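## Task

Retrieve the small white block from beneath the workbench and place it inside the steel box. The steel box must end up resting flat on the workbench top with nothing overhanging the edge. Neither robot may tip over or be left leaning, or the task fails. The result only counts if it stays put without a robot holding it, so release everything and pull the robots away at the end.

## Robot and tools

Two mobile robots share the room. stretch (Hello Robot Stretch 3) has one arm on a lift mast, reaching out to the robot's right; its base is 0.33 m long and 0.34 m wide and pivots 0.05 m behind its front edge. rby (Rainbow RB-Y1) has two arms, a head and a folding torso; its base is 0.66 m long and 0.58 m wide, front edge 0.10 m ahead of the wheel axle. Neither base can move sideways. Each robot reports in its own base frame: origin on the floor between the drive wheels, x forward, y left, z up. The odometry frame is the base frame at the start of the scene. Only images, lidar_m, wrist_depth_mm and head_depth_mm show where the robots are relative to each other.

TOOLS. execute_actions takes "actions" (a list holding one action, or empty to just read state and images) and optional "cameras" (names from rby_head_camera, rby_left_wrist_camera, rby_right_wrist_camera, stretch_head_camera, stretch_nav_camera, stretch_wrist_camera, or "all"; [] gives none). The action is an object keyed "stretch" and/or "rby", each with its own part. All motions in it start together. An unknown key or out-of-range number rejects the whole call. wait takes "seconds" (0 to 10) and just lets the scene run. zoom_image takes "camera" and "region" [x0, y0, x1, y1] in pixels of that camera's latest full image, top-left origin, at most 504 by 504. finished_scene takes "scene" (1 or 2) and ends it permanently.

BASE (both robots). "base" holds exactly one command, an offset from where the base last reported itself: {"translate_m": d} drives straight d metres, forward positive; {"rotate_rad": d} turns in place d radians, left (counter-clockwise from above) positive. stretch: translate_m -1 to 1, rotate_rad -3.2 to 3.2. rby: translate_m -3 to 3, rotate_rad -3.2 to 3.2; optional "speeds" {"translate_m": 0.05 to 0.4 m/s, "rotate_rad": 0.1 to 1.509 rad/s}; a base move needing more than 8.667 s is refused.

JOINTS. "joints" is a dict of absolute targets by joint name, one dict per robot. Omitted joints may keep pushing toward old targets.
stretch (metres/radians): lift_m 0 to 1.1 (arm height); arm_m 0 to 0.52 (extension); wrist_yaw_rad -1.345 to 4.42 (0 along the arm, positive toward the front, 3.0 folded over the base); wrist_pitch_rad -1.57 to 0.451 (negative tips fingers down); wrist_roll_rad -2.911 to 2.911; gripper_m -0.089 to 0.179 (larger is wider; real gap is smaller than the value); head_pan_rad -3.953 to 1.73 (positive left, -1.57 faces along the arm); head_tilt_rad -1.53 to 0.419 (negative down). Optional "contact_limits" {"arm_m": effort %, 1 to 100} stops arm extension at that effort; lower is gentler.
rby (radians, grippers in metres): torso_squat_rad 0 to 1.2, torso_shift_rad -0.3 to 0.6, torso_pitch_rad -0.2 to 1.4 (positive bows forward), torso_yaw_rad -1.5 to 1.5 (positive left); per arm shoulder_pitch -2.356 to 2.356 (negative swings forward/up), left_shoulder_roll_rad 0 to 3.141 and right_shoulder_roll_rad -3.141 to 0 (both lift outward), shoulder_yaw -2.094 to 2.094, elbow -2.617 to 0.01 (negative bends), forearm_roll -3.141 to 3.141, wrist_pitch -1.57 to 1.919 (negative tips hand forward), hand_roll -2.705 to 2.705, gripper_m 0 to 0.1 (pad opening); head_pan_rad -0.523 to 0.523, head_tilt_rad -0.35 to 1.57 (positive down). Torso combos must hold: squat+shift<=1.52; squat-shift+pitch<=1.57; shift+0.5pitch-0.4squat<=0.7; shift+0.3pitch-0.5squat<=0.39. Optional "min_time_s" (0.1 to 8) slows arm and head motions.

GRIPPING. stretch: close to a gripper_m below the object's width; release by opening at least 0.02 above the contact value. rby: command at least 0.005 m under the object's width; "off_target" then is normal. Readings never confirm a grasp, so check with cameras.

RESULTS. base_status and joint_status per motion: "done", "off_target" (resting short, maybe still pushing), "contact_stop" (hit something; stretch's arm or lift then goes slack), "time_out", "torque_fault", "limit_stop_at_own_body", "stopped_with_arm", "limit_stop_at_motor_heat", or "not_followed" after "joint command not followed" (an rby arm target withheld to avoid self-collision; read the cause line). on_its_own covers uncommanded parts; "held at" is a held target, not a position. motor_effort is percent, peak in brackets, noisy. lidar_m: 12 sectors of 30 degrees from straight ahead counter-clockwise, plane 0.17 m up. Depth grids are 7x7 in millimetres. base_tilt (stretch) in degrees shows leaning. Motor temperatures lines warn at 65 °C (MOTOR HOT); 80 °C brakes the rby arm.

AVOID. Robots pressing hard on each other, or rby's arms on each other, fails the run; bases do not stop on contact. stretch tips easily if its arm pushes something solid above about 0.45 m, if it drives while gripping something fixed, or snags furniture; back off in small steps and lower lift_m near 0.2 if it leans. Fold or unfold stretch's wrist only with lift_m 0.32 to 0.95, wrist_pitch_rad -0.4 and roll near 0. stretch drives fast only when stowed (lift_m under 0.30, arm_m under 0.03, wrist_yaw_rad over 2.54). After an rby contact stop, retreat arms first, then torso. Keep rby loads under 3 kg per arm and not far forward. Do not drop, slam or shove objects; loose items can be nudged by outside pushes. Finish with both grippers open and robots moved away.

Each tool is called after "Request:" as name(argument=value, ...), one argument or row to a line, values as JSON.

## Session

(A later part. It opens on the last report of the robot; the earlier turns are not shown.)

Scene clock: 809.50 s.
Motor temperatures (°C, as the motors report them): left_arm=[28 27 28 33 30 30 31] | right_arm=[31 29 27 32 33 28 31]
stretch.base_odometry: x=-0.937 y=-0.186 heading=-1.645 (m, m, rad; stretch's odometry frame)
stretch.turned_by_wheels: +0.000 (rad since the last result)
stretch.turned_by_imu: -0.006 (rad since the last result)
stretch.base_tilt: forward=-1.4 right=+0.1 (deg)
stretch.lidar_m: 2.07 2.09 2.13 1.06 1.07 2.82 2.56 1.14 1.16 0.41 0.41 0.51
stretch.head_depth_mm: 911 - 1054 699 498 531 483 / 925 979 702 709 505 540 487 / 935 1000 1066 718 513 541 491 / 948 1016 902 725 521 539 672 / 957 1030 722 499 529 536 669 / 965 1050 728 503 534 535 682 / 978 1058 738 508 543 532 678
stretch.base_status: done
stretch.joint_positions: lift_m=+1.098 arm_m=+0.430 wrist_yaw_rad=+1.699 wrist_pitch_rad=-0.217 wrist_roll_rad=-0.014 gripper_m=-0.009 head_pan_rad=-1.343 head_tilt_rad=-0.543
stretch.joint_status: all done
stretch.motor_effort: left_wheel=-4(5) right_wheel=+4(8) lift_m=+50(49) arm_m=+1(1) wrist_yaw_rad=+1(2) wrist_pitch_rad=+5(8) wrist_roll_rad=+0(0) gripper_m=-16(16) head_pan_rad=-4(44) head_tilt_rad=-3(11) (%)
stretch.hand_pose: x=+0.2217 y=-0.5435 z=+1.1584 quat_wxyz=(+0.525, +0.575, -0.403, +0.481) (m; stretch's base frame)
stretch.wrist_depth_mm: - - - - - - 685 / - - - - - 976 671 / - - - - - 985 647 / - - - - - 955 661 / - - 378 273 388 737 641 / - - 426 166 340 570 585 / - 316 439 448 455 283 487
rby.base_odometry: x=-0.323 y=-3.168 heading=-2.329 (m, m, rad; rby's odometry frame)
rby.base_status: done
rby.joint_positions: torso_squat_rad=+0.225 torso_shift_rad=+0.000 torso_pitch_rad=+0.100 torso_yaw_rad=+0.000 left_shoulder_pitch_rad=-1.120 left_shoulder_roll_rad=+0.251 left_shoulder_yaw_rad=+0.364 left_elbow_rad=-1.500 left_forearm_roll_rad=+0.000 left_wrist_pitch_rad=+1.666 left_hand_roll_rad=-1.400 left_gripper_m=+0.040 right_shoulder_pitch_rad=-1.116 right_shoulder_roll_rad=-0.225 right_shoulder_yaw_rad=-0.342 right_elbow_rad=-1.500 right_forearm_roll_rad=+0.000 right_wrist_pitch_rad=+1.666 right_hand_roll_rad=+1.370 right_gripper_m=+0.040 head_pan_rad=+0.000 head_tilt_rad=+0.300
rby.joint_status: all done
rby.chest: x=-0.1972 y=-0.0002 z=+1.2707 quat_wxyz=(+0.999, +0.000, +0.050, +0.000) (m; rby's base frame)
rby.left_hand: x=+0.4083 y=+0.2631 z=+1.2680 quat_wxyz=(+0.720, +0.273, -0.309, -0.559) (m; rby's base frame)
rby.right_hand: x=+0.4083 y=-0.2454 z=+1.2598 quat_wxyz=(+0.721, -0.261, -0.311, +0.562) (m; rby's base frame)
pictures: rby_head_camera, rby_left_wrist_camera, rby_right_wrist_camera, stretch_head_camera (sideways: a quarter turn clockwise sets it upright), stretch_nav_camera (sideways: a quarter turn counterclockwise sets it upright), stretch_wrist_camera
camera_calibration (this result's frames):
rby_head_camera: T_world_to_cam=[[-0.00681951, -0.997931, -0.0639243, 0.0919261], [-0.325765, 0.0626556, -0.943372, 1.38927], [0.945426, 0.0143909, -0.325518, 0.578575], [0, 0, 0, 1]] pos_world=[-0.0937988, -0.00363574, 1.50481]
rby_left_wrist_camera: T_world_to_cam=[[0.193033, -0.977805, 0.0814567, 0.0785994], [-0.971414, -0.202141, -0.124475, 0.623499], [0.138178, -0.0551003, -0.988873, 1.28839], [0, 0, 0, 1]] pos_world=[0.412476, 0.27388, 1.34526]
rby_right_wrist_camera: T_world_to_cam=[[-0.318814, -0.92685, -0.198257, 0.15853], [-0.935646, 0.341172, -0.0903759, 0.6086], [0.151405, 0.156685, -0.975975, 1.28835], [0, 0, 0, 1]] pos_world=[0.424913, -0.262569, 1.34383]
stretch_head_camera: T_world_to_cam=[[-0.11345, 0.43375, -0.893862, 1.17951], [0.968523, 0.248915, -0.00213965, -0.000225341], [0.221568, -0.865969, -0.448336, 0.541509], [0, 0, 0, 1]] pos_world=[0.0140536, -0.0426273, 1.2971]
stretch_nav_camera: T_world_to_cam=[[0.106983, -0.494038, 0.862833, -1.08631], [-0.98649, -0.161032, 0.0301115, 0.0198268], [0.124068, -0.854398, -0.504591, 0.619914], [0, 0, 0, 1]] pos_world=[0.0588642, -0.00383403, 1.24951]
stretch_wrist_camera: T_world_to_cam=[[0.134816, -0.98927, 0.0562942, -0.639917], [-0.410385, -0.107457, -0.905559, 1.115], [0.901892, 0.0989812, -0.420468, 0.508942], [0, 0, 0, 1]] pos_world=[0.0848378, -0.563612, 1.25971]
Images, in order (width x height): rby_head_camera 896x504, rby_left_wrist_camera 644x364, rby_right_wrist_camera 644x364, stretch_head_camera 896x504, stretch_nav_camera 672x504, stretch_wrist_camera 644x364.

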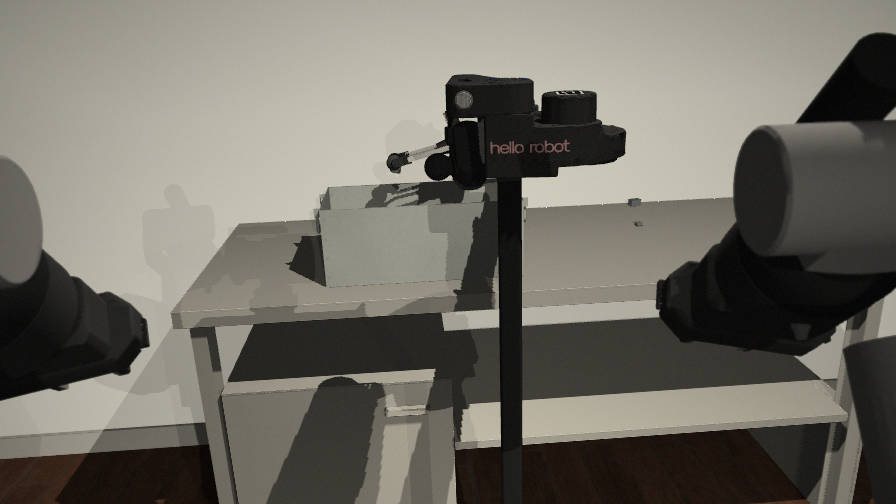

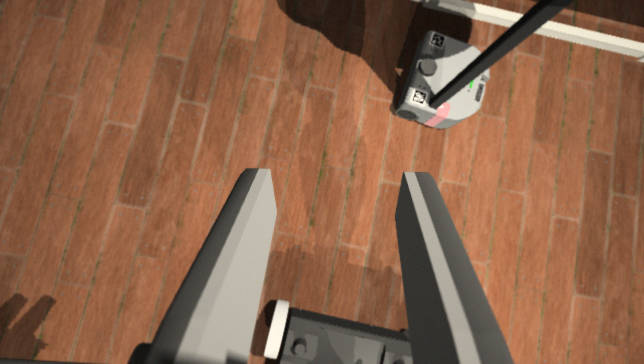

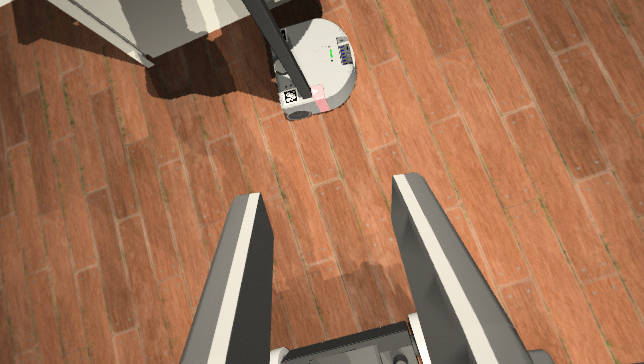

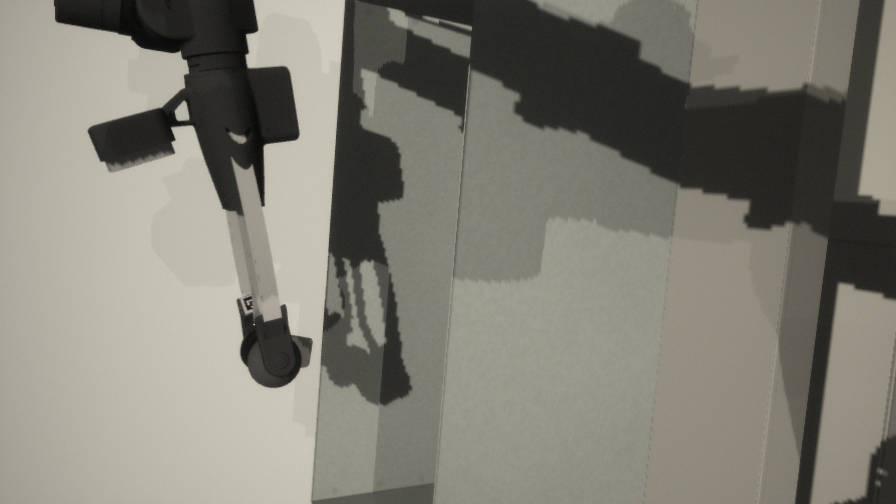

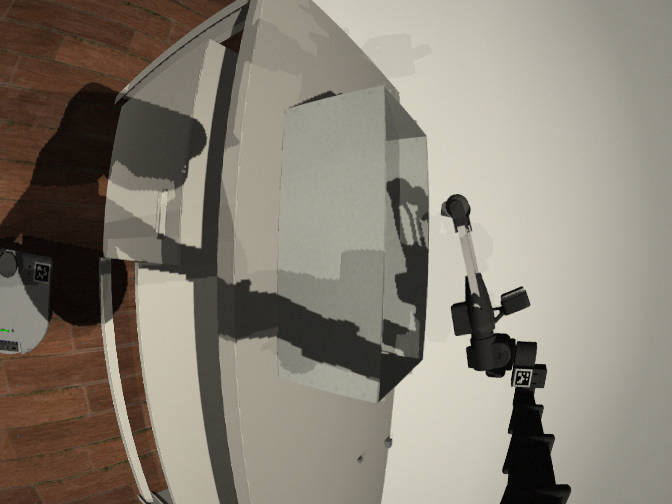

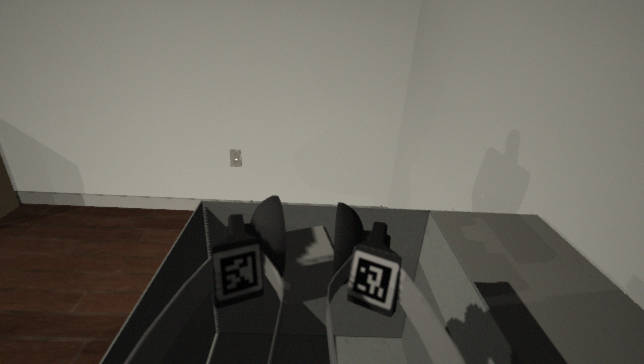

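Request:
execute_actions(
  actions=[
    {"stretch": {"base": {"translate_m": 0.06}, "joints": {"wrist_pitch_rad": -0.75, "lift_m": 0.995, "head_pan_rad": -1.5, "head_tilt_rad": -0.6}}, "rby": {"joints": {"left_shoulder_pitch_rad": -0.3, "right_shoulder_pitch_rad": -0.3, "left_shoulder_yaw_rad": 0.0, "right_shoulder_yaw_rad": 0.0, "left_elbow_rad": -1.2, "right_elbow_rad": -1.2, "left_wrist_pitch_rad": 0.5, "right_wrist_pitch_rad": 0.5}}},
  ],
  cameras=["rby_head_camera", "stretch_head_camera", "stretch_nav_camera", "stretch_wrist_camera"],
)

Scene clock: 834.03 s.
Motor temperatures (°C, as the motors report them): left_arm=[28 27 28 33 30 30 31] | right_arm=[31 29 27 32 33 28 31]
stretch.base_odometry: x=-0.942 y=-0.246 heading=-1.645 (m, m, rad; stretch's odometry frame)
stretch.turned_by_wheels: +0.000 (rad since the last result)
stretch.turned_by_imu: -0.002 (rad since the last result)
stretch.base_tilt: forward=-1.4 right=+0.1 (deg)
stretch.lidar_m: 2.01 2.03 2.09 1.06 1.08 2.88 2.62 1.19 1.15 0.40 0.40 0.50
stretch.head_depth_mm: 942 1047 711 493 541 521 859 / 942 - 715 491 538 519 858 / 941 1015 - 488 534 517 855 / 934 1021 715 478 532 514 712 / 933 1018 705 483 529 512 681 / 932 1016 701 481 525 511 677 / 929 1008 700 478 524 509 675
stretch.base_status: done
stretch.joint_positions: lift_m=+0.996 arm_m=+0.430 wrist_yaw_rad=+1.699 wrist_pitch_rad=-0.761 wrist_roll_rad=-0.014 gripper_m=-0.009 head_pan_rad=-1.493 head_tilt_rad=-0.592
stretch.joint_status: all done
stretch.motor_effort: left_wheel=-4(5) right_wheel=+4(10) lift_m=+15(45) arm_m=+1(1) wrist_yaw_rad=+0(0) wrist_pitch_rad=+3(4) wrist_roll_rad=+0(0) gripper_m=-16(17) head_pan_rad=-3(21) head_tilt_rad=-3(10) (%)
stretch.hand_pose: x=+0.1463 y=-0.5533 z=+0.9403 quat_wxyz=(+0.633, +0.664, -0.232, +0.324) (m; stretch's base frame)
stretch.wrist_depth_mm: 169 236 299 296 294 231 157 / 171 236 326 332 330 230 156 / 171 242 297 305 311 228 155 / 173 247 267 273 277 225 154 / 175 236 247 209 252 222 152 / 176 218 220 165 234 220 150 / 179 203 207 211 215 210 150
rby.base_odometry: x=-0.323 y=-3.168 heading=-2.329 (m, m, rad; rby's odometry frame)
rby.base_status: not commanded
rby.joint_positions: torso_squat_rad=+0.225 torso_shift_rad=+0.000 torso_pitch_rad=+0.100 torso_yaw_rad=+0.000 left_shoulder_pitch_rad=-0.300 left_shoulder_roll_rad=+0.251 left_shoulder_yaw_rad=+0.000 left_elbow_rad=-1.200 left_forearm_roll_rad=+0.000 left_wrist_pitch_rad=+0.500 left_hand_roll_rad=-1.400 left_gripper_m=+0.040 right_shoulder_pitch_rad=-0.300 right_shoulder_roll_rad=-0.225 right_shoulder_yaw_rad=+0.000 right_elbow_rad=-1.200 right_forearm_roll_rad=+0.000 right_wrist_pitch_rad=+0.500 right_hand_roll_rad=+1.370 right_gripper_m=+0.040 head_pan_rad=+0.000 head_tilt_rad=+0.300
rby.joint_status: all done
rby.chest: x=-0.1971 y=-0.0002 z=+1.2707 quat_wxyz=(+0.999, +0.000, +0.050, +0.000) (m; rby's base frame)
rby.left_hand: x=+0.3238 y=+0.3129 z=+0.8780 quat_wxyz=(+0.633, +0.354, -0.263, -0.636) (m; rby's base frame)
rby.right_hand: x=+0.3228 y=-0.2983 z=+0.8738 quat_wxyz=(+0.646, -0.340, -0.276, +0.625) (m; rby's base frame)
pictures: rby_head_camera, stretch_head_camera (sideways: a quarter turn clockwise sets it upright), stretch_nav_camera (sideways: a quarter turn counterclockwise sets it upright), stretch_wrist_camera
camera_calibration (this result's frames):
rby_head_camera: T_world_to_cam=[[-0.00683022, -0.997931, -0.0639229, 0.0919227], [-0.325916, 0.0626555, -0.94332, 1.3892], [0.945374, 0.0143904, -0.325669, 0.578681], [0, 0, 0, 1]] pos_world=[-0.0936816, -0.00363561, 1.50479]
stretch_head_camera: T_world_to_cam=[[-0.0508626, 0.488763, -0.870932, 1.14922], [0.994804, 0.1018, -0.000967268, -0.00191206], [0.0881879, -0.866457, -0.491402, 0.59836], [0, 0, 0, 1]] pos_world=[0.00758658, -0.0430508, 1.29493]
stretch_nav_camera: T_world_to_cam=[[0.035355, -0.545836, 0.837146, -1.05238], [-0.999352, -0.0136877, 0.0332808, 0.0157813], [-0.00670719, -0.837781, -0.545966, 0.674544], [0, 0, 0, 1]] pos_world=[0.0575022, -0.00909066, 1.24875]
stretch_wrist_camera: T_world_to_cam=[[0.162267, -0.985738, 0.044613, -0.618269], [-0.814845, -0.15936, -0.557344, 0.588472], [0.556505, 0.054086, -0.829082, 0.896103], [0, 0, 0, 1]] pos_world=[0.0811522, -0.564139, 1.09851]
Images, in order (width x height): rby_head_camera 896x504, stretch_head_camera 896x504, stretch_nav_camera 672x504, stretch_wrist_camera 644x364.

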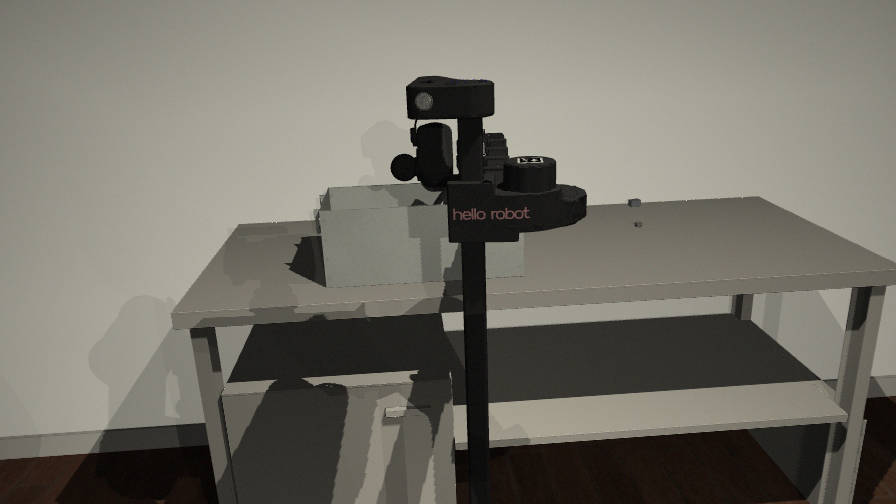

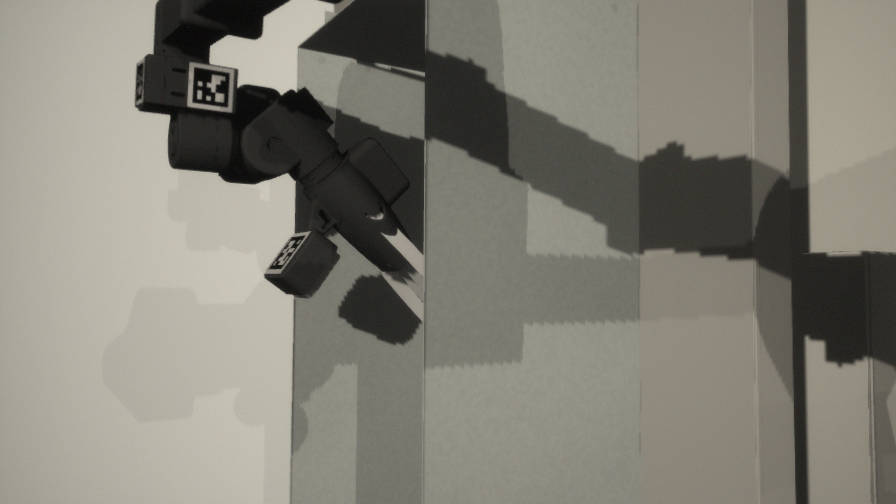

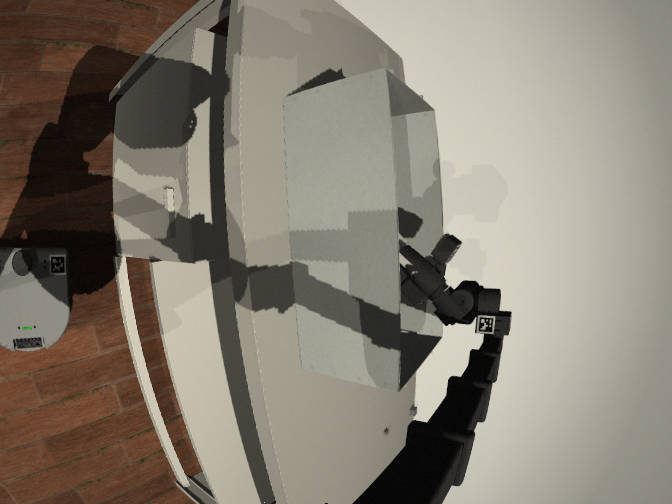

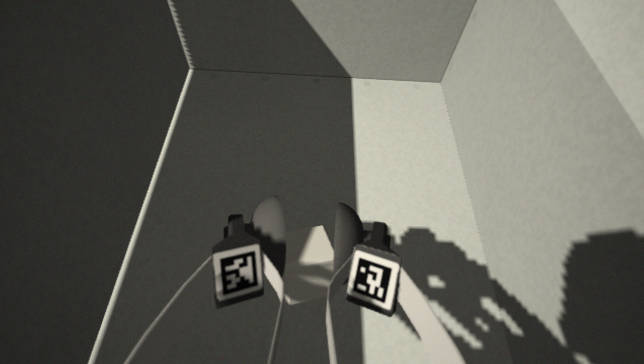

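Request:
execute_actions(
  actions=[
    {"stretch": {"joints": {"lift_m": 0.954}}},
  ],
  cameras=["stretch_head_camera", "stretch_wrist_camera"],
)

Scene clock: 846.73 s.
Motor temperatures (°C, as the motors report them): left_arm=[27 27 28 33 30 30 31] | right_arm=[30 29 27 32 33 28 31]
stretch.base_odometry: x=-0.942 y=-0.246 heading=-1.645 (m, m, rad; stretch's odometry frame)
stretch.turned_by_wheels: +0.000 (rad since the last result)
stretch.turned_by_imu: -0.001 (rad since the last result)
stretch.base_tilt: forward=-1.3 right=+0.1 (deg)
stretch.lidar_m: 2.00 2.03 2.09 1.06 1.08 2.88 2.62 1.19 1.14 0.40 0.40 0.50
stretch.head_depth_mm: 945 1018 690 493 541 521 860 / 942 1017 715 491 536 518 857 / 941 1028 700 481 534 517 853 / 934 1020 720 482 531 515 710 / 930 1019 704 484 528 513 679 / 930 1013 701 481 525 511 677 / 921 1014 700 478 521 510 673
stretch.base_status: not commanded
stretch.joint_positions: lift_m=+0.955 arm_m=+0.430 wrist_yaw_rad=+1.699 wrist_pitch_rad=-0.761 wrist_roll_rad=-0.014 gripper_m=-0.009 head_pan_rad=-1.493 head_tilt_rad=-0.592
stretch.joint_status: all done
stretch.motor_effort: left_wheel=-4(4) right_wheel=+4(3) lift_m=+15(16) arm_m=+1(1) wrist_yaw_rad=+0(0) wrist_pitch_rad=+3(3) wrist_roll_rad=+0(0) gripper_m=-18(16) head_pan_rad=-4(4) head_tilt_rad=-3(3) (%)
stretch.hand_pose: x=+0.1463 y=-0.5533 z=+0.8993 quat_wxyz=(+0.633, +0.664, -0.232, +0.324) (m; stretch's base frame)
stretch.wrist_depth_mm: 169 237 297 297 297 232 157 / 169 241 276 278 288 229 156 / 171 230 244 251 255 227 154 / 173 212 221 224 229 223 153 / 175 197 204 186 208 207 152 / 174 183 180 165 191 192 152 / 165 168 172 174 175 178 150
rby.base_odometry: x=-0.323 y=-3.168 heading=-2.329 (m, m, rad; rby's odometry frame)
rby.base_status: not commanded
rby.joint_positions: torso_squat_rad=+0.225 torso_shift_rad=+0.000 torso_pitch_rad=+0.100 torso_yaw_rad=+0.000 left_shoulder_pitch_rad=-0.300 left_shoulder_roll_rad=+0.251 left_shoulder_yaw_rad=+0.000 left_elbow_rad=-1.200 left_forearm_roll_rad=+0.000 left_wrist_pitch_rad=+0.500 left_hand_roll_rad=-1.400 left_gripper_m=+0.040 right_shoulder_pitch_rad=-0.300 right_shoulder_roll_rad=-0.225 right_shoulder_yaw_rad=+0.000 right_elbow_rad=-1.200 right_forearm_roll_rad=+0.000 right_wrist_pitch_rad=+0.500 right_hand_roll_rad=+1.370 right_gripper_m=+0.040 head_pan_rad=+0.000 head_tilt_rad=+0.300
rby.joint_status: not commanded
rby.chest: x=-0.1971 y=-0.0002 z=+1.2707 quat_wxyz=(+0.999, +0.000, +0.050, +0.000) (m; rby's base frame)
rby.left_hand: x=+0.3238 y=+0.3129 z=+0.8780 quat_wxyz=(+0.633, +0.354, -0.263, -0.636) (m; rby's base frame)
rby.right_hand: x=+0.3228 y=-0.2983 z=+0.8738 quat_wxyz=(+0.646, -0.340, -0.276, +0.625) (m; rby's base frame)
pictures: stretch_head_camera (sideways: a quarter turn clockwise sets it upright), stretch_wrist_camera
camera_calibration (this result's frames):
stretch_head_camera: T_world_to_cam=[[-0.0508631, 0.48877, -0.870929, 1.14922], [0.994804, 0.1018, -0.000967093, -0.00191229], [0.0881876, -0.866453, -0.491408, 0.598368], [0, 0, 0, 1]] pos_world=[0.00758658, -0.0430508, 1.29493]
stretch_wrist_camera: T_world_to_cam=[[0.162271, -0.985737, 0.0446104, -0.616437], [-0.814888, -0.159366, -0.55728, 0.565552], [0.556441, 0.0540778, -0.829125, 0.862161], [0, 0, 0, 1]] pos_world=[0.0811495, -0.564139, 1.05751]
Images, in order (width x height): stretch_head_camera 896x504, stretch_wrist_camera 644x364.

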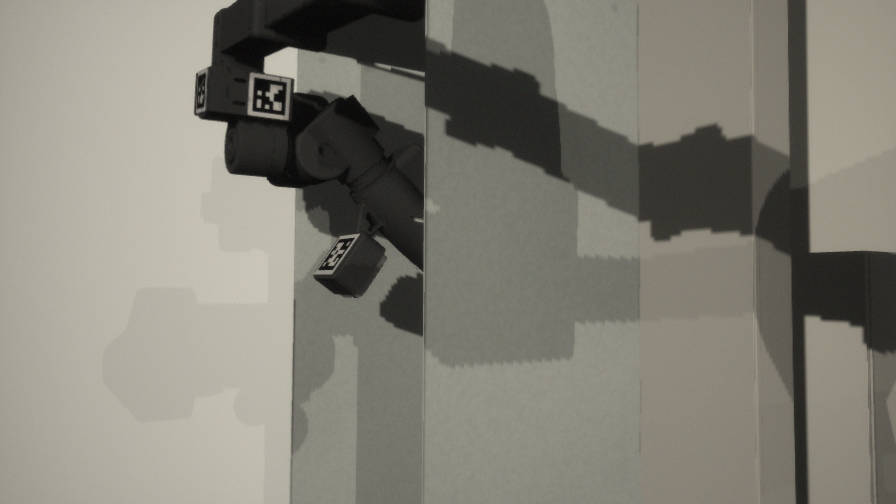

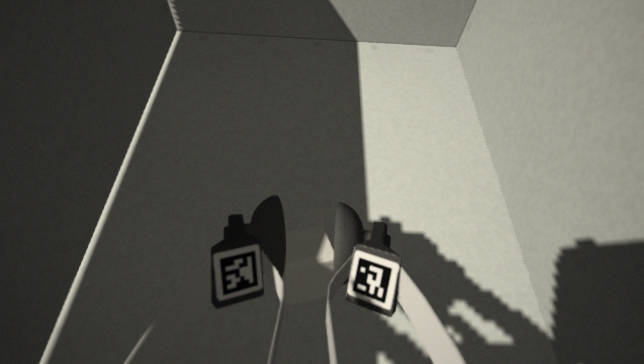

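Request:
execute_actions(
  actions=[
    {"stretch": {"joints": {"lift_m": 0.949, "gripper_m": 0.075}}},
  ],
  cameras=["stretch_wrist_camera"],
)

Scene clock: 855.07 s.
Motor temperatures (°C, as the motors report them): left_arm=[27 27 28 33 30 30 31] | right_arm=[30 29 27 32 33 28 31]
stretch.base_odometry: x=-0.942 y=-0.246 heading=-1.645 (m, m, rad; stretch's odometry frame)
stretch.turned_by_wheels: +0.000 (rad since the last result)
stretch.turned_by_imu: -0.001 (rad since the last result)
stretch.base_tilt: forward=-1.4 right=+0.1 (deg)
stretch.lidar_m: 2.01 2.02 2.09 1.06 1.08 2.87 2.62 1.19 1.15 0.40 0.40 0.50
stretch.head_depth_mm: 946 1017 692 494 540 522 861 / 942 1018 710 491 537 519 857 / 939 1022 704 481 534 517 853 / 936 1018 699 482 531 514 711 / 933 1019 705 483 528 513 680 / 932 1013 703 481 527 510 677 / 927 1013 698 479 522 509 672
stretch.base_status: not commanded
stretch.joint_positions: lift_m=+0.950 arm_m=+0.430 wrist_yaw_rad=+1.699 wrist_pitch_rad=-0.760 wrist_roll_rad=-0.014 gripper_m=+0.075 head_pan_rad=-1.493 head_tilt_rad=-0.592
stretch.joint_status: all done
stretch.motor_effort: left_wheel=-4(4) right_wheel=+4(4) lift_m=+14(17) arm_m=+1(0) wrist_yaw_rad=+1(0) wrist_pitch_rad=+4(3) wrist_roll_rad=+0(0) gripper_m=-1(83) head_pan_rad=-4(3) head_tilt_rad=-3(3) (%)
stretch.hand_pose: x=+0.1463 y=-0.5533 z=+0.8944 quat_wxyz=(+0.633, +0.664, -0.232, +0.324) (m; stretch's base frame)
stretch.wrist_depth_mm: 168 236 293 298 297 234 157 / 170 238 266 273 278 230 155 / 172 226 238 242 247 226 154 / 173 211 215 219 223 216 153 / 174 193 198 199 205 202 153 / 171 179 178 161 182 187 151 / 163 164 166 169 170 174 151
rby.base_odometry: x=-0.323 y=-3.168 heading=-2.329 (m, m, rad; rby's odometry frame)
rby.base_status: not commanded
rby.joint_positions: torso_squat_rad=+0.225 torso_shift_rad=+0.000 torso_pitch_rad=+0.100 torso_yaw_rad=+0.000 left_shoulder_pitch_rad=-0.300 left_shoulder_roll_rad=+0.251 left_shoulder_yaw_rad=+0.000 left_elbow_rad=-1.200 left_forearm_roll_rad=+0.000 left_wrist_pitch_rad=+0.500 left_hand_roll_rad=-1.400 left_gripper_m=+0.040 right_shoulder_pitch_rad=-0.300 right_shoulder_roll_rad=-0.225 right_shoulder_yaw_rad=+0.000 right_elbow_rad=-1.200 right_forearm_roll_rad=+0.000 right_wrist_pitch_rad=+0.500 right_hand_roll_rad=+1.370 right_gripper_m=+0.040 head_pan_rad=+0.000 head_tilt_rad=+0.300
rby.joint_status: not commanded
rby.chest: x=-0.1971 y=-0.0002 z=+1.2707 quat_wxyz=(+0.999, +0.000, +0.050, +0.000) (m; rby's base frame)
rby.left_hand: x=+0.3238 y=+0.3129 z=+0.8780 quat_wxyz=(+0.633, +0.354, -0.263, -0.636) (m; rby's base frame)
rby.right_hand: x=+0.3228 y=-0.2983 z=+0.8738 quat_wxyz=(+0.646, -0.340, -0.276, +0.625) (m; rby's base frame)
pictures: stretch_wrist_camera
camera_calibration (this result's frames):
stretch_wrist_camera: T_world_to_cam=[[0.162261, -0.985739, 0.0446178, -0.616231], [-0.81477, -0.15935, -0.557456, 0.562978], [0.556616, 0.0541001, -0.829007, 0.857918], [0, 0, 0, 1]] pos_world=[0.081157, -0.564146, 1.05255]
Images, in order (width x height): stretch_wrist_camera 644x364.

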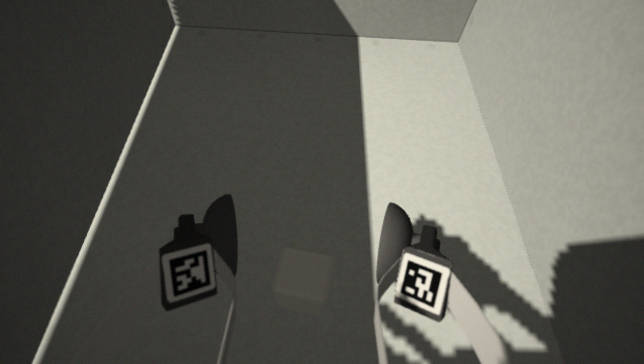

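Request:
execute_actions(
  actions=[],
)

Scene clock: 875.93 s.
Motor temperatures (°C, as the motors report them): left_arm=[27 27 28 33 30 30 31] | right_arm=[30 29 27 32 33 28 31]
stretch.base_odometry: x=-0.942 y=-0.246 heading=-1.645 (m, m, rad; stretch's odometry frame)
stretch.turned_by_wheels: +0.000 (rad since the last result)
stretch.turned_by_imu: -0.001 (rad since the last result)
stretch.base_tilt: forward=-1.5 right=+0.2 (deg)
stretch.lidar_m: 2.00 2.02 2.09 1.06 1.08 2.87 2.62 1.19 1.15 0.40 0.40 0.50
stretch.head_depth_mm: 946 1016 692 494 540 522 858 / 941 1014 710 492 536 519 857 / 940 1027 705 481 534 517 857 / 937 1021 699 482 530 515 711 / 933 1018 705 484 528 513 679 / 931 1017 703 482 525 511 677 / 932 1011 697 479 522 510 675
stretch.base_status: not commanded
stretch.joint_positions: lift_m=+0.950 arm_m=+0.430 wrist_yaw_rad=+1.699 wrist_pitch_rad=-0.760 wrist_roll_rad=-0.014 gripper_m=+0.075 head_pan_rad=-1.493 head_tilt_rad=-0.592
stretch.joint_status: all done
stretch.motor_effort: left_wheel=-4(4) right_wheel=+4(4) lift_m=+14(17) arm_m=+0(0) wrist_yaw_rad=+1(0) wrist_pitch_rad=+4(3) wrist_roll_rad=+0(0) gripper_m=+0(83) head_pan_rad=-4(3) head_tilt_rad=-4(3) (%)
stretch.hand_pose: x=+0.1463 y=-0.5533 z=+0.8944 quat_wxyz=(+0.633, +0.664, -0.232, +0.324) (m; stretch's base frame)
stretch.wrist_depth_mm: 169 235 290 292 296 232 157 / 169 240 268 272 279 229 156 / 171 224 238 242 248 228 155 / 172 211 216 219 224 216 153 / 174 193 197 199 207 202 153 / 171 179 179 161 182 187 151 / 162 165 165 169 170 174 150
rby.base_odometry: x=-0.323 y=-3.168 heading=-2.329 (m, m, rad; rby's odometry frame)
rby.base_status: not commanded
rby.joint_positions: torso_squat_rad=+0.225 torso_shift_rad=+0.000 torso_pitch_rad=+0.100 torso_yaw_rad=+0.000 left_shoulder_pitch_rad=-0.300 left_shoulder_roll_rad=+0.251 left_shoulder_yaw_rad=+0.000 left_elbow_rad=-1.200 left_forearm_roll_rad=+0.000 left_wrist_pitch_rad=+0.500 left_hand_roll_rad=-1.400 left_gripper_m=+0.040 right_shoulder_pitch_rad=-0.300 right_shoulder_roll_rad=-0.225 right_shoulder_yaw_rad=+0.000 right_elbow_rad=-1.200 right_forearm_roll_rad=+0.000 right_wrist_pitch_rad=+0.500 right_hand_roll_rad=+1.370 right_gripper_m=+0.040 head_pan_rad=+0.000 head_tilt_rad=+0.300
rby.joint_status: not commanded
rby.chest: x=-0.1971 y=-0.0002 z=+1.2707 quat_wxyz=(+0.999, +0.000, +0.050, +0.000) (m; rby's base frame)
rby.left_hand: x=+0.3238 y=+0.3129 z=+0.8780 quat_wxyz=(+0.633, +0.354, -0.263, -0.636) (m; rby's base frame)
rby.right_hand: x=+0.3228 y=-0.2983 z=+0.8738 quat_wxyz=(+0.646, -0.340, -0.276, +0.625) (m; rby's base frame)
pictures: rby_head_camera, rby_left_wrist_camera, rby_right_wrist_camera, stretch_head_camera (sideways: a quarter turn clockwise sets it upright), stretch_nav_camera (sideways: a quarter turn counterclockwise sets it upright), stretch_wrist_camera
camera_calibration (this result's frames):
rby_head_camera: T_world_to_cam=[[-0.00683004, -0.997931, -0.0639231, 0.0919228], [-0.325916, 0.0626555, -0.94332, 1.3892], [0.945374, 0.0143907, -0.32567, 0.578681], [0, 0, 0, 1]] pos_world=[-0.0936811, -0.0036357, 1.50479]
rby_left_wrist_camera: T_world_to_cam=[[0.0629781, -0.982547, -0.175028, 0.444178], [-0.98116, -0.0288596, -0.19103, 0.510309], [0.182644, 0.183762, -0.965853, 0.807795], [0, 0, 0, 1]] pos_world=[0.325182, 0.302712, 0.955439]
rby_right_wrist_camera: T_world_to_cam=[[-0.20989, -0.977676, 0.00980631, -0.226392], [-0.957618, 0.20354, -0.203814, 0.576928], [0.197268, -0.0521693, -0.97896, 0.858342], [0, 0, 0, 1]] pos_world=[0.335635, -0.293987, 0.960089]
stretch_head_camera: T_world_to_cam=[[-0.0508632, 0.48877, -0.870929, 1.14922], [0.994804, 0.1018, -0.000967077, -0.00191231], [0.0881876, -0.866453, -0.491409, 0.598369], [0, 0, 0, 1]] pos_world=[0.00758658, -0.0430508, 1.29493]
stretch_nav_camera: T_world_to_cam=[[0.0353555, -0.545842, 0.837142, -1.05237], [-0.999352, -0.013688, 0.0332813, 0.0157806], [-0.00670753, -0.837776, -0.545973, 0.674553], [0, 0, 0, 1]] pos_world=[0.0575022, -0.00909024, 1.24875]
stretch_wrist_camera: T_world_to_cam=[[0.162261, -0.985739, 0.0446178, -0.616231], [-0.81477, -0.15935, -0.557456, 0.562978], [0.556616, 0.0541002, -0.829007, 0.857918], [0, 0, 0, 1]] pos_world=[0.081157, -0.564146, 1.05255]
Images, in order (width x height): rby_head_camera 896x504, rby_left_wrist_camera 644x364, rby_right_wrist_camera 644x364, stretch_head_camera 896x504, stretch_nav_camera 672x504, stretch_wrist_camera 644x364.

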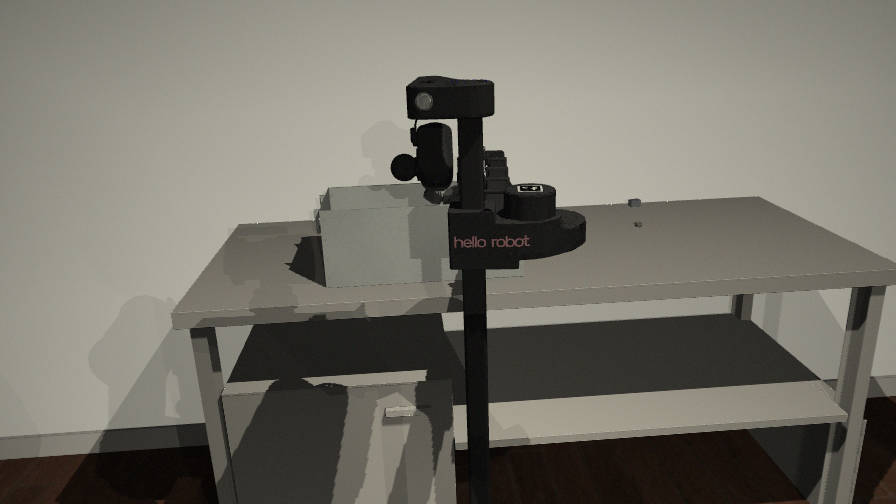

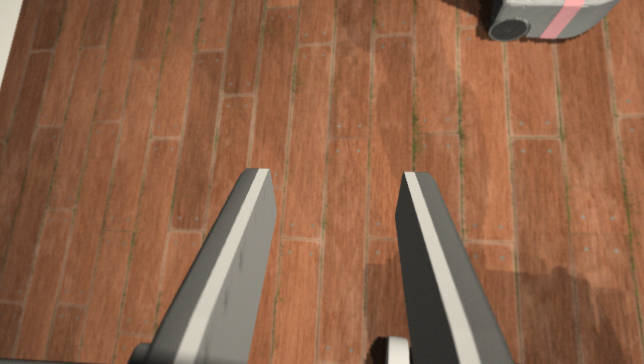

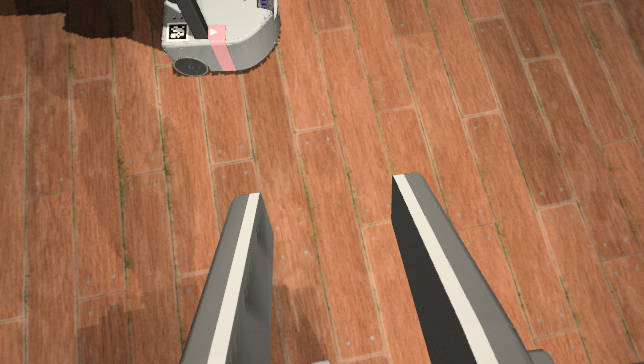

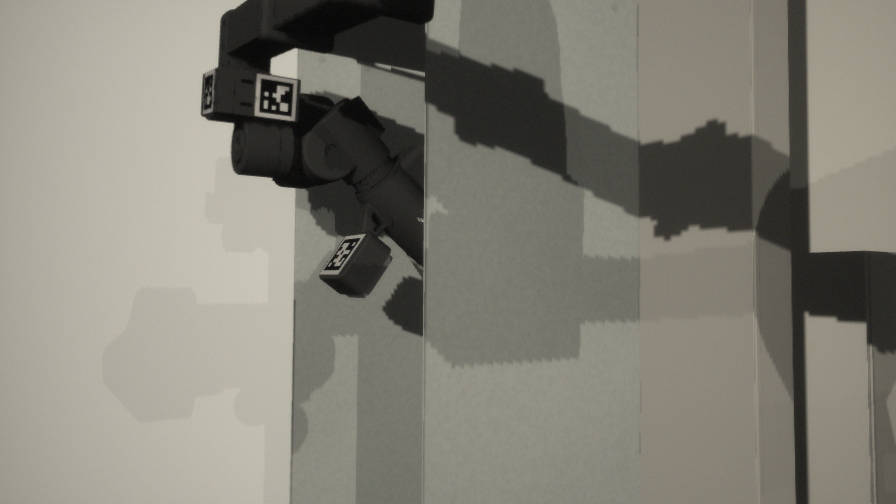

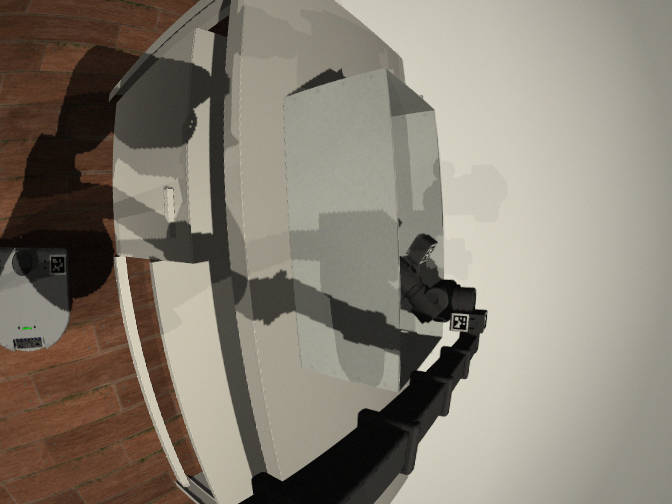

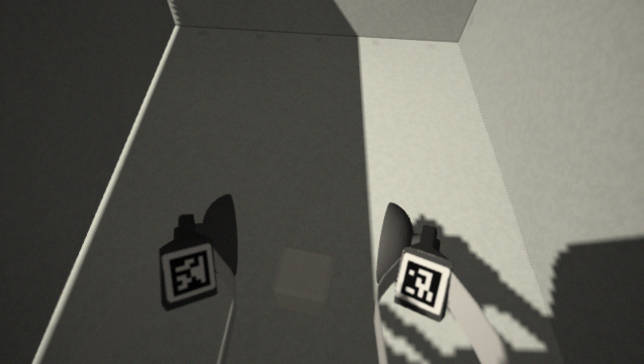

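Request:
execute_actions(
  actions=[
    {"stretch": {"joints": {"lift_m": 1.08, "wrist_pitch_rad": 0.0}}},
  ],
  cameras=["stretch_nav_camera"],
)

Request:
execute_actions(
  actions=[
    {"stretch": {"joints": {"arm_m": 0.08, "wrist_yaw_rad": 1.57}}},
  ],
  cameras=["stretch_nav_camera", "stretch_head_camera", "rby_head_camera"],
)

Scene clock: 884.83 s.
Motor temperatures (°C, as the motors report them): left_arm=[27 27 28 33 30 30 31] | right_arm=[30 29 27 32 33 28 31]
stretch.base_odometry: x=-0.942 y=-0.246 heading=-1.645 (m, m, rad; stretch's odometry frame)
stretch.turned_by_wheels: +0.000 (rad since the last result)
stretch.turned_by_imu: -0.001 (rad since the last result)
stretch.base_tilt: forward=-1.4 right=+0.2 (deg)
stretch.lidar_m: 2.01 2.03 2.09 1.06 1.08 2.89 2.63 1.19 1.15 0.40 0.40 0.50
stretch.head_depth_mm: 976 1037 717 494 542 522 857 / - 1057 715 491 537 519 855 / 934 1050 713 488 534 517 851 / 916 - 708 486 530 515 711 / 936 1030 705 484 529 513 681 / 928 1016 700 481 526 511 677 / 929 1038 699 479 523 509 675
stretch.base_status: not commanded
stretch.joint_positions: lift_m=+1.079 arm_m=+0.430 wrist_yaw_rad=+1.699 wrist_pitch_rad=-0.022 wrist_roll_rad=-0.014 gripper_m=+0.075 head_pan_rad=-1.493 head_tilt_rad=-0.592
stretch.joint_status: all done
stretch.motor_effort: left_wheel=-4(4) right_wheel=+4(4) lift_m=+50(54) arm_m=+2(1) wrist_yaw_rad=+0(0) wrist_pitch_rad=+7(8) wrist_roll_rad=+0(0) gripper_m=-1(0) head_pan_rad=-4(5) head_tilt_rad=-3(4) (%)
stretch.hand_pose: x=+0.2322 y=-0.5421 z=+1.1883 quat_wxyz=(+0.476, +0.532, -0.457, +0.530) (m; stretch's base frame)
stretch.wrist_depth_mm: - - - - - 980 661 / - - - - - 953 656 / - - - - - 968 664 / - - - - - 943 649 / - - - - - 946 649 / - - 666 - 691 827 646 / - 308 319 322 325 601 591
rby.base_odometry: x=-0.323 y=-3.168 heading=-2.329 (m, m, rad; rby's odometry frame)
rby.base_status: not commanded
rby.joint_positions: torso_squat_rad=+0.225 torso_shift_rad=+0.000 torso_pitch_rad=+0.100 torso_yaw_rad=+0.000 left_shoulder_pitch_rad=-0.300 left_shoulder_roll_rad=+0.251 left_shoulder_yaw_rad=+0.000 left_elbow_rad=-1.200 left_forearm_roll_rad=+0.000 left_wrist_pitch_rad=+0.500 left_hand_roll_rad=-1.400 left_gripper_m=+0.040 right_shoulder_pitch_rad=-0.300 right_shoulder_roll_rad=-0.225 right_shoulder_yaw_rad=+0.000 right_elbow_rad=-1.200 right_forearm_roll_rad=+0.000 right_wrist_pitch_rad=+0.500 right_hand_roll_rad=+1.370 right_gripper_m=+0.040 head_pan_rad=+0.000 head_tilt_rad=+0.300
rby.joint_status: not commanded
rby.chest: x=-0.1971 y=-0.0002 z=+1.2707 quat_wxyz=(+0.999, +0.000, +0.050, +0.000) (m; rby's base frame)
rby.left_hand: x=+0.3238 y=+0.3129 z=+0.8780 quat_wxyz=(+0.633, +0.354, -0.263, -0.636) (m; rby's base frame)
rby.right_hand: x=+0.3228 y=-0.2983 z=+0.8738 quat_wxyz=(+0.646, -0.340, -0.276, +0.625) (m; rby's base frame)
pictures: stretch_nav_camera (sideways: a quarter turn counterclockwise sets it upright)
camera_calibration (this result's frames):
stretch_nav_camera: T_world_to_cam=[[0.0353458, -0.54587, 0.837124, -1.05235], [-0.999353, -0.0136673, 0.0332834, 0.0157779], [-0.0067272, -0.837758, -0.546, 0.674588], [0, 0, 0, 1]] pos_world=[0.0575019, -0.00908962, 1.24875]
Images, in order (width x height): stretch_nav_camera 672x504.

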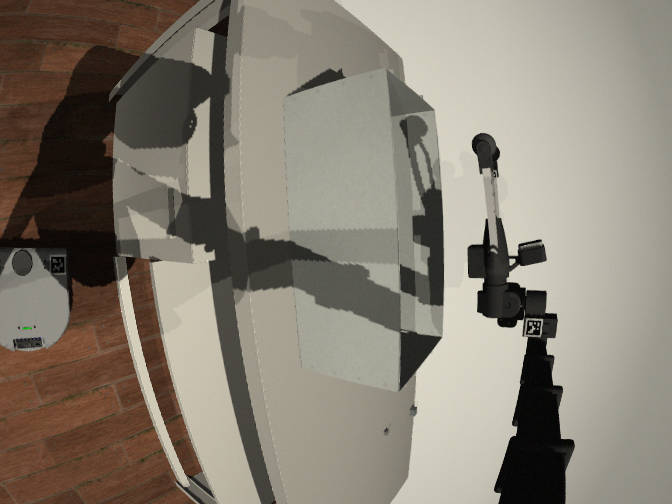

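Scene clock: 888.63 s.
Motor temperatures (°C, as the motors report them): left_arm=[27 27 28 33 30 30 31] | right_arm=[30 29 27 32 33 28 31]
stretch.base_odometry: x=-0.942 y=-0.246 heading=-1.645 (m, m, rad; stretch's odometry frame)
stretch.turned_by_wheels: +0.000 (rad since the last result)
stretch.turned_by_imu: -0.001 (rad since the last result)
stretch.base_tilt: forward=-1.4 right=+0.1 (deg)
stretch.lidar_m: 2.00 2.03 2.09 1.06 1.08 2.88 2.62 1.19 1.15 0.40 0.40 0.50
stretch.head_depth_mm: 927 - - - 541 522 858 / 922 - - - 537 519 856 / 938 1022 710 - 535 517 853 / 936 1022 700 - 542 515 710 / 935 1005 - - 544 513 680 / 917 - - - 536 511 678 / 917 - 678 - 523 509 674
stretch.base_status: not commanded
stretch.joint_positions: lift_m=+1.079 arm_m=+0.080 wrist_yaw_rad=+1.571 wrist_pitch_rad=-0.022 wrist_roll_rad=-0.014 gripper_m=+0.075 head_pan_rad=-1.493 head_tilt_rad=-0.592
stretch.joint_status: all done
stretch.motor_effort: left_wheel=-4(4) right_wheel=+4(4) lift_m=+50(50) arm_m=-3(2) wrist_yaw_rad=-1(4) wrist_pitch_rad=+7(7) wrist_roll_rad=+0(0) gripper_m=-1(1) head_pan_rad=-4(4) head_tilt_rad=-3(4) (%)
stretch.hand_pose: x=+0.2343 y=-0.2253 z=+1.1883 quat_wxyz=(+0.509, +0.502, -0.490, +0.498) (m; stretch's base frame)
stretch.wrist_depth_mm: - - - - - - 919 / - - - - - - 917 / - - - - - - 921 / - - - - - - 924 / - - - - - - 931 / - - - - - - 857 / - - - 630 589 428 315
rby.base_odometry: x=-0.323 y=-3.168 heading=-2.329 (m, m, rad; rby's odometry frame)
rby.base_status: not commanded
rby.joint_positions: torso_squat_rad=+0.225 torso_shift_rad=+0.000 torso_pitch_rad=+0.100 torso_yaw_rad=+0.000 left_shoulder_pitch_rad=-0.300 left_shoulder_roll_rad=+0.251 left_shoulder_yaw_rad=+0.000 left_elbow_rad=-1.200 left_forearm_roll_rad=+0.000 left_wrist_pitch_rad=+0.500 left_hand_roll_rad=-1.400 left_gripper_m=+0.040 right_shoulder_pitch_rad=-0.300 right_shoulder_roll_rad=-0.225 right_shoulder_yaw_rad=+0.000 right_elbow_rad=-1.200 right_forearm_roll_rad=+0.000 right_wrist_pitch_rad=+0.500 right_hand_roll_rad=+1.370 right_gripper_m=+0.040 head_pan_rad=+0.000 head_tilt_rad=+0.300
rby.joint_status: not commanded
rby.chest: x=-0.1971 y=-0.0002 z=+1.2707 quat_wxyz=(+0.999, +0.000, +0.050, +0.000) (m; rby's base frame)
rby.left_hand: x=+0.3238 y=+0.3129 z=+0.8780 quat_wxyz=(+0.633, +0.354, -0.263, -0.636) (m; rby's base frame)
rby.right_hand: x=+0.3228 y=-0.2983 z=+0.8738 quat_wxyz=(+0.646, -0.340, -0.276, +0.625) (m; rby's base frame)
pictures: rby_head_camera, stretch_head_camera (sideways: a quarter turn clockwise sets it upright), stretch_nav_camera (sideways: a quarter turn counterclockwise sets it upright)
camera_calibration (this result's frames):
rby_head_camera: T_world_to_cam=[[-0.00682987, -0.997931, -0.0639232, 0.0919229], [-0.325916, 0.0626556, -0.94332, 1.3892], [0.945374, 0.0143909, -0.32567, 0.578681], [0, 0, 0, 1]] pos_world=[-0.0936812, -0.00363584, 1.50479]
stretch_head_camera: T_world_to_cam=[[-0.0508084, 0.489053, -0.870773, 1.14902], [0.99482, 0.101645, -0.000959473, -0.00192231], [0.0880405, -0.866312, -0.491684, 0.598728], [0, 0, 0, 1]] pos_world=[0.0075797, -0.0430488, 1.29491]
stretch_nav_camera: T_world_to_cam=[[0.035291, -0.546111, 0.836969, -1.05215], [-0.999354, -0.0135428, 0.0333015, 0.0157542], [-0.00685147, -0.837603, -0.546236, 0.674897], [0, 0, 0, 1]] pos_world=[0.0574995, -0.0090815, 1.24874]
Images, in order (width x height): rby_head_camera 896x504, stretch_head_camera 896x504, stretch_nav_camera 672x504.

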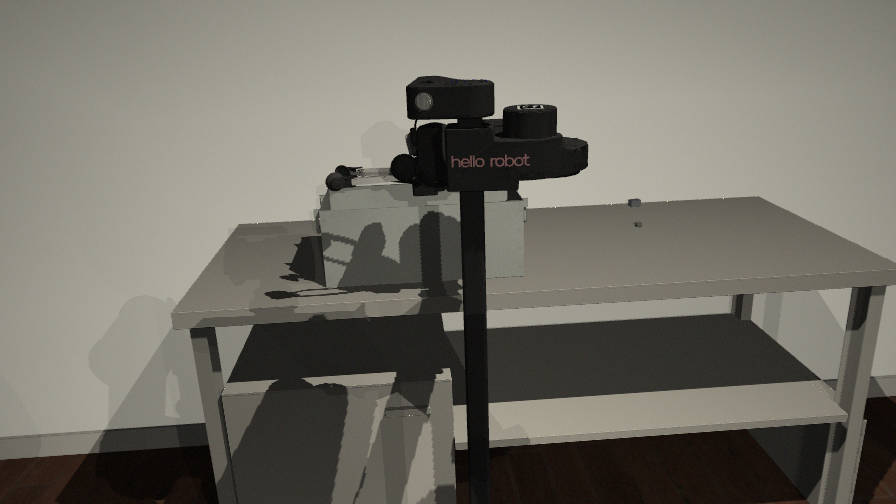

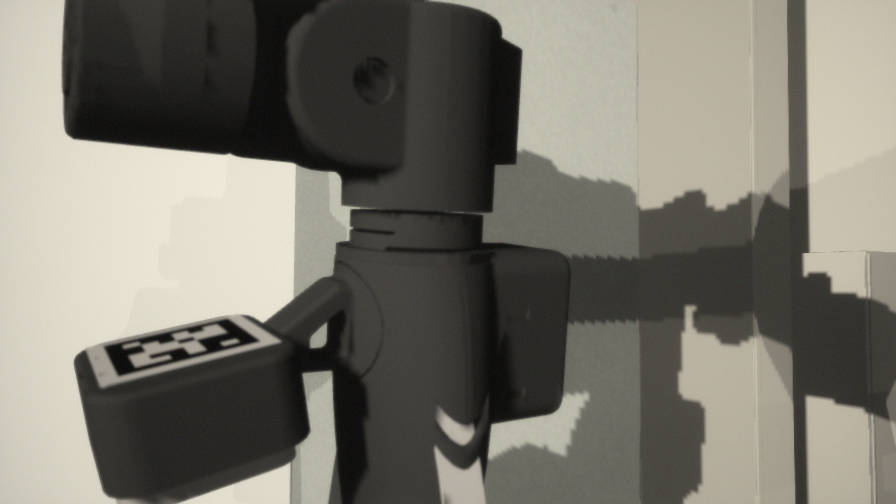

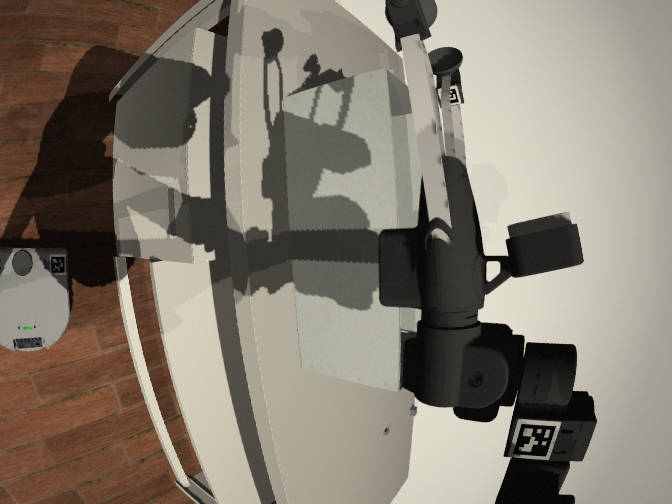

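Request:
finished_scene(
  scene=1,
)

The scene is finished: the task was done.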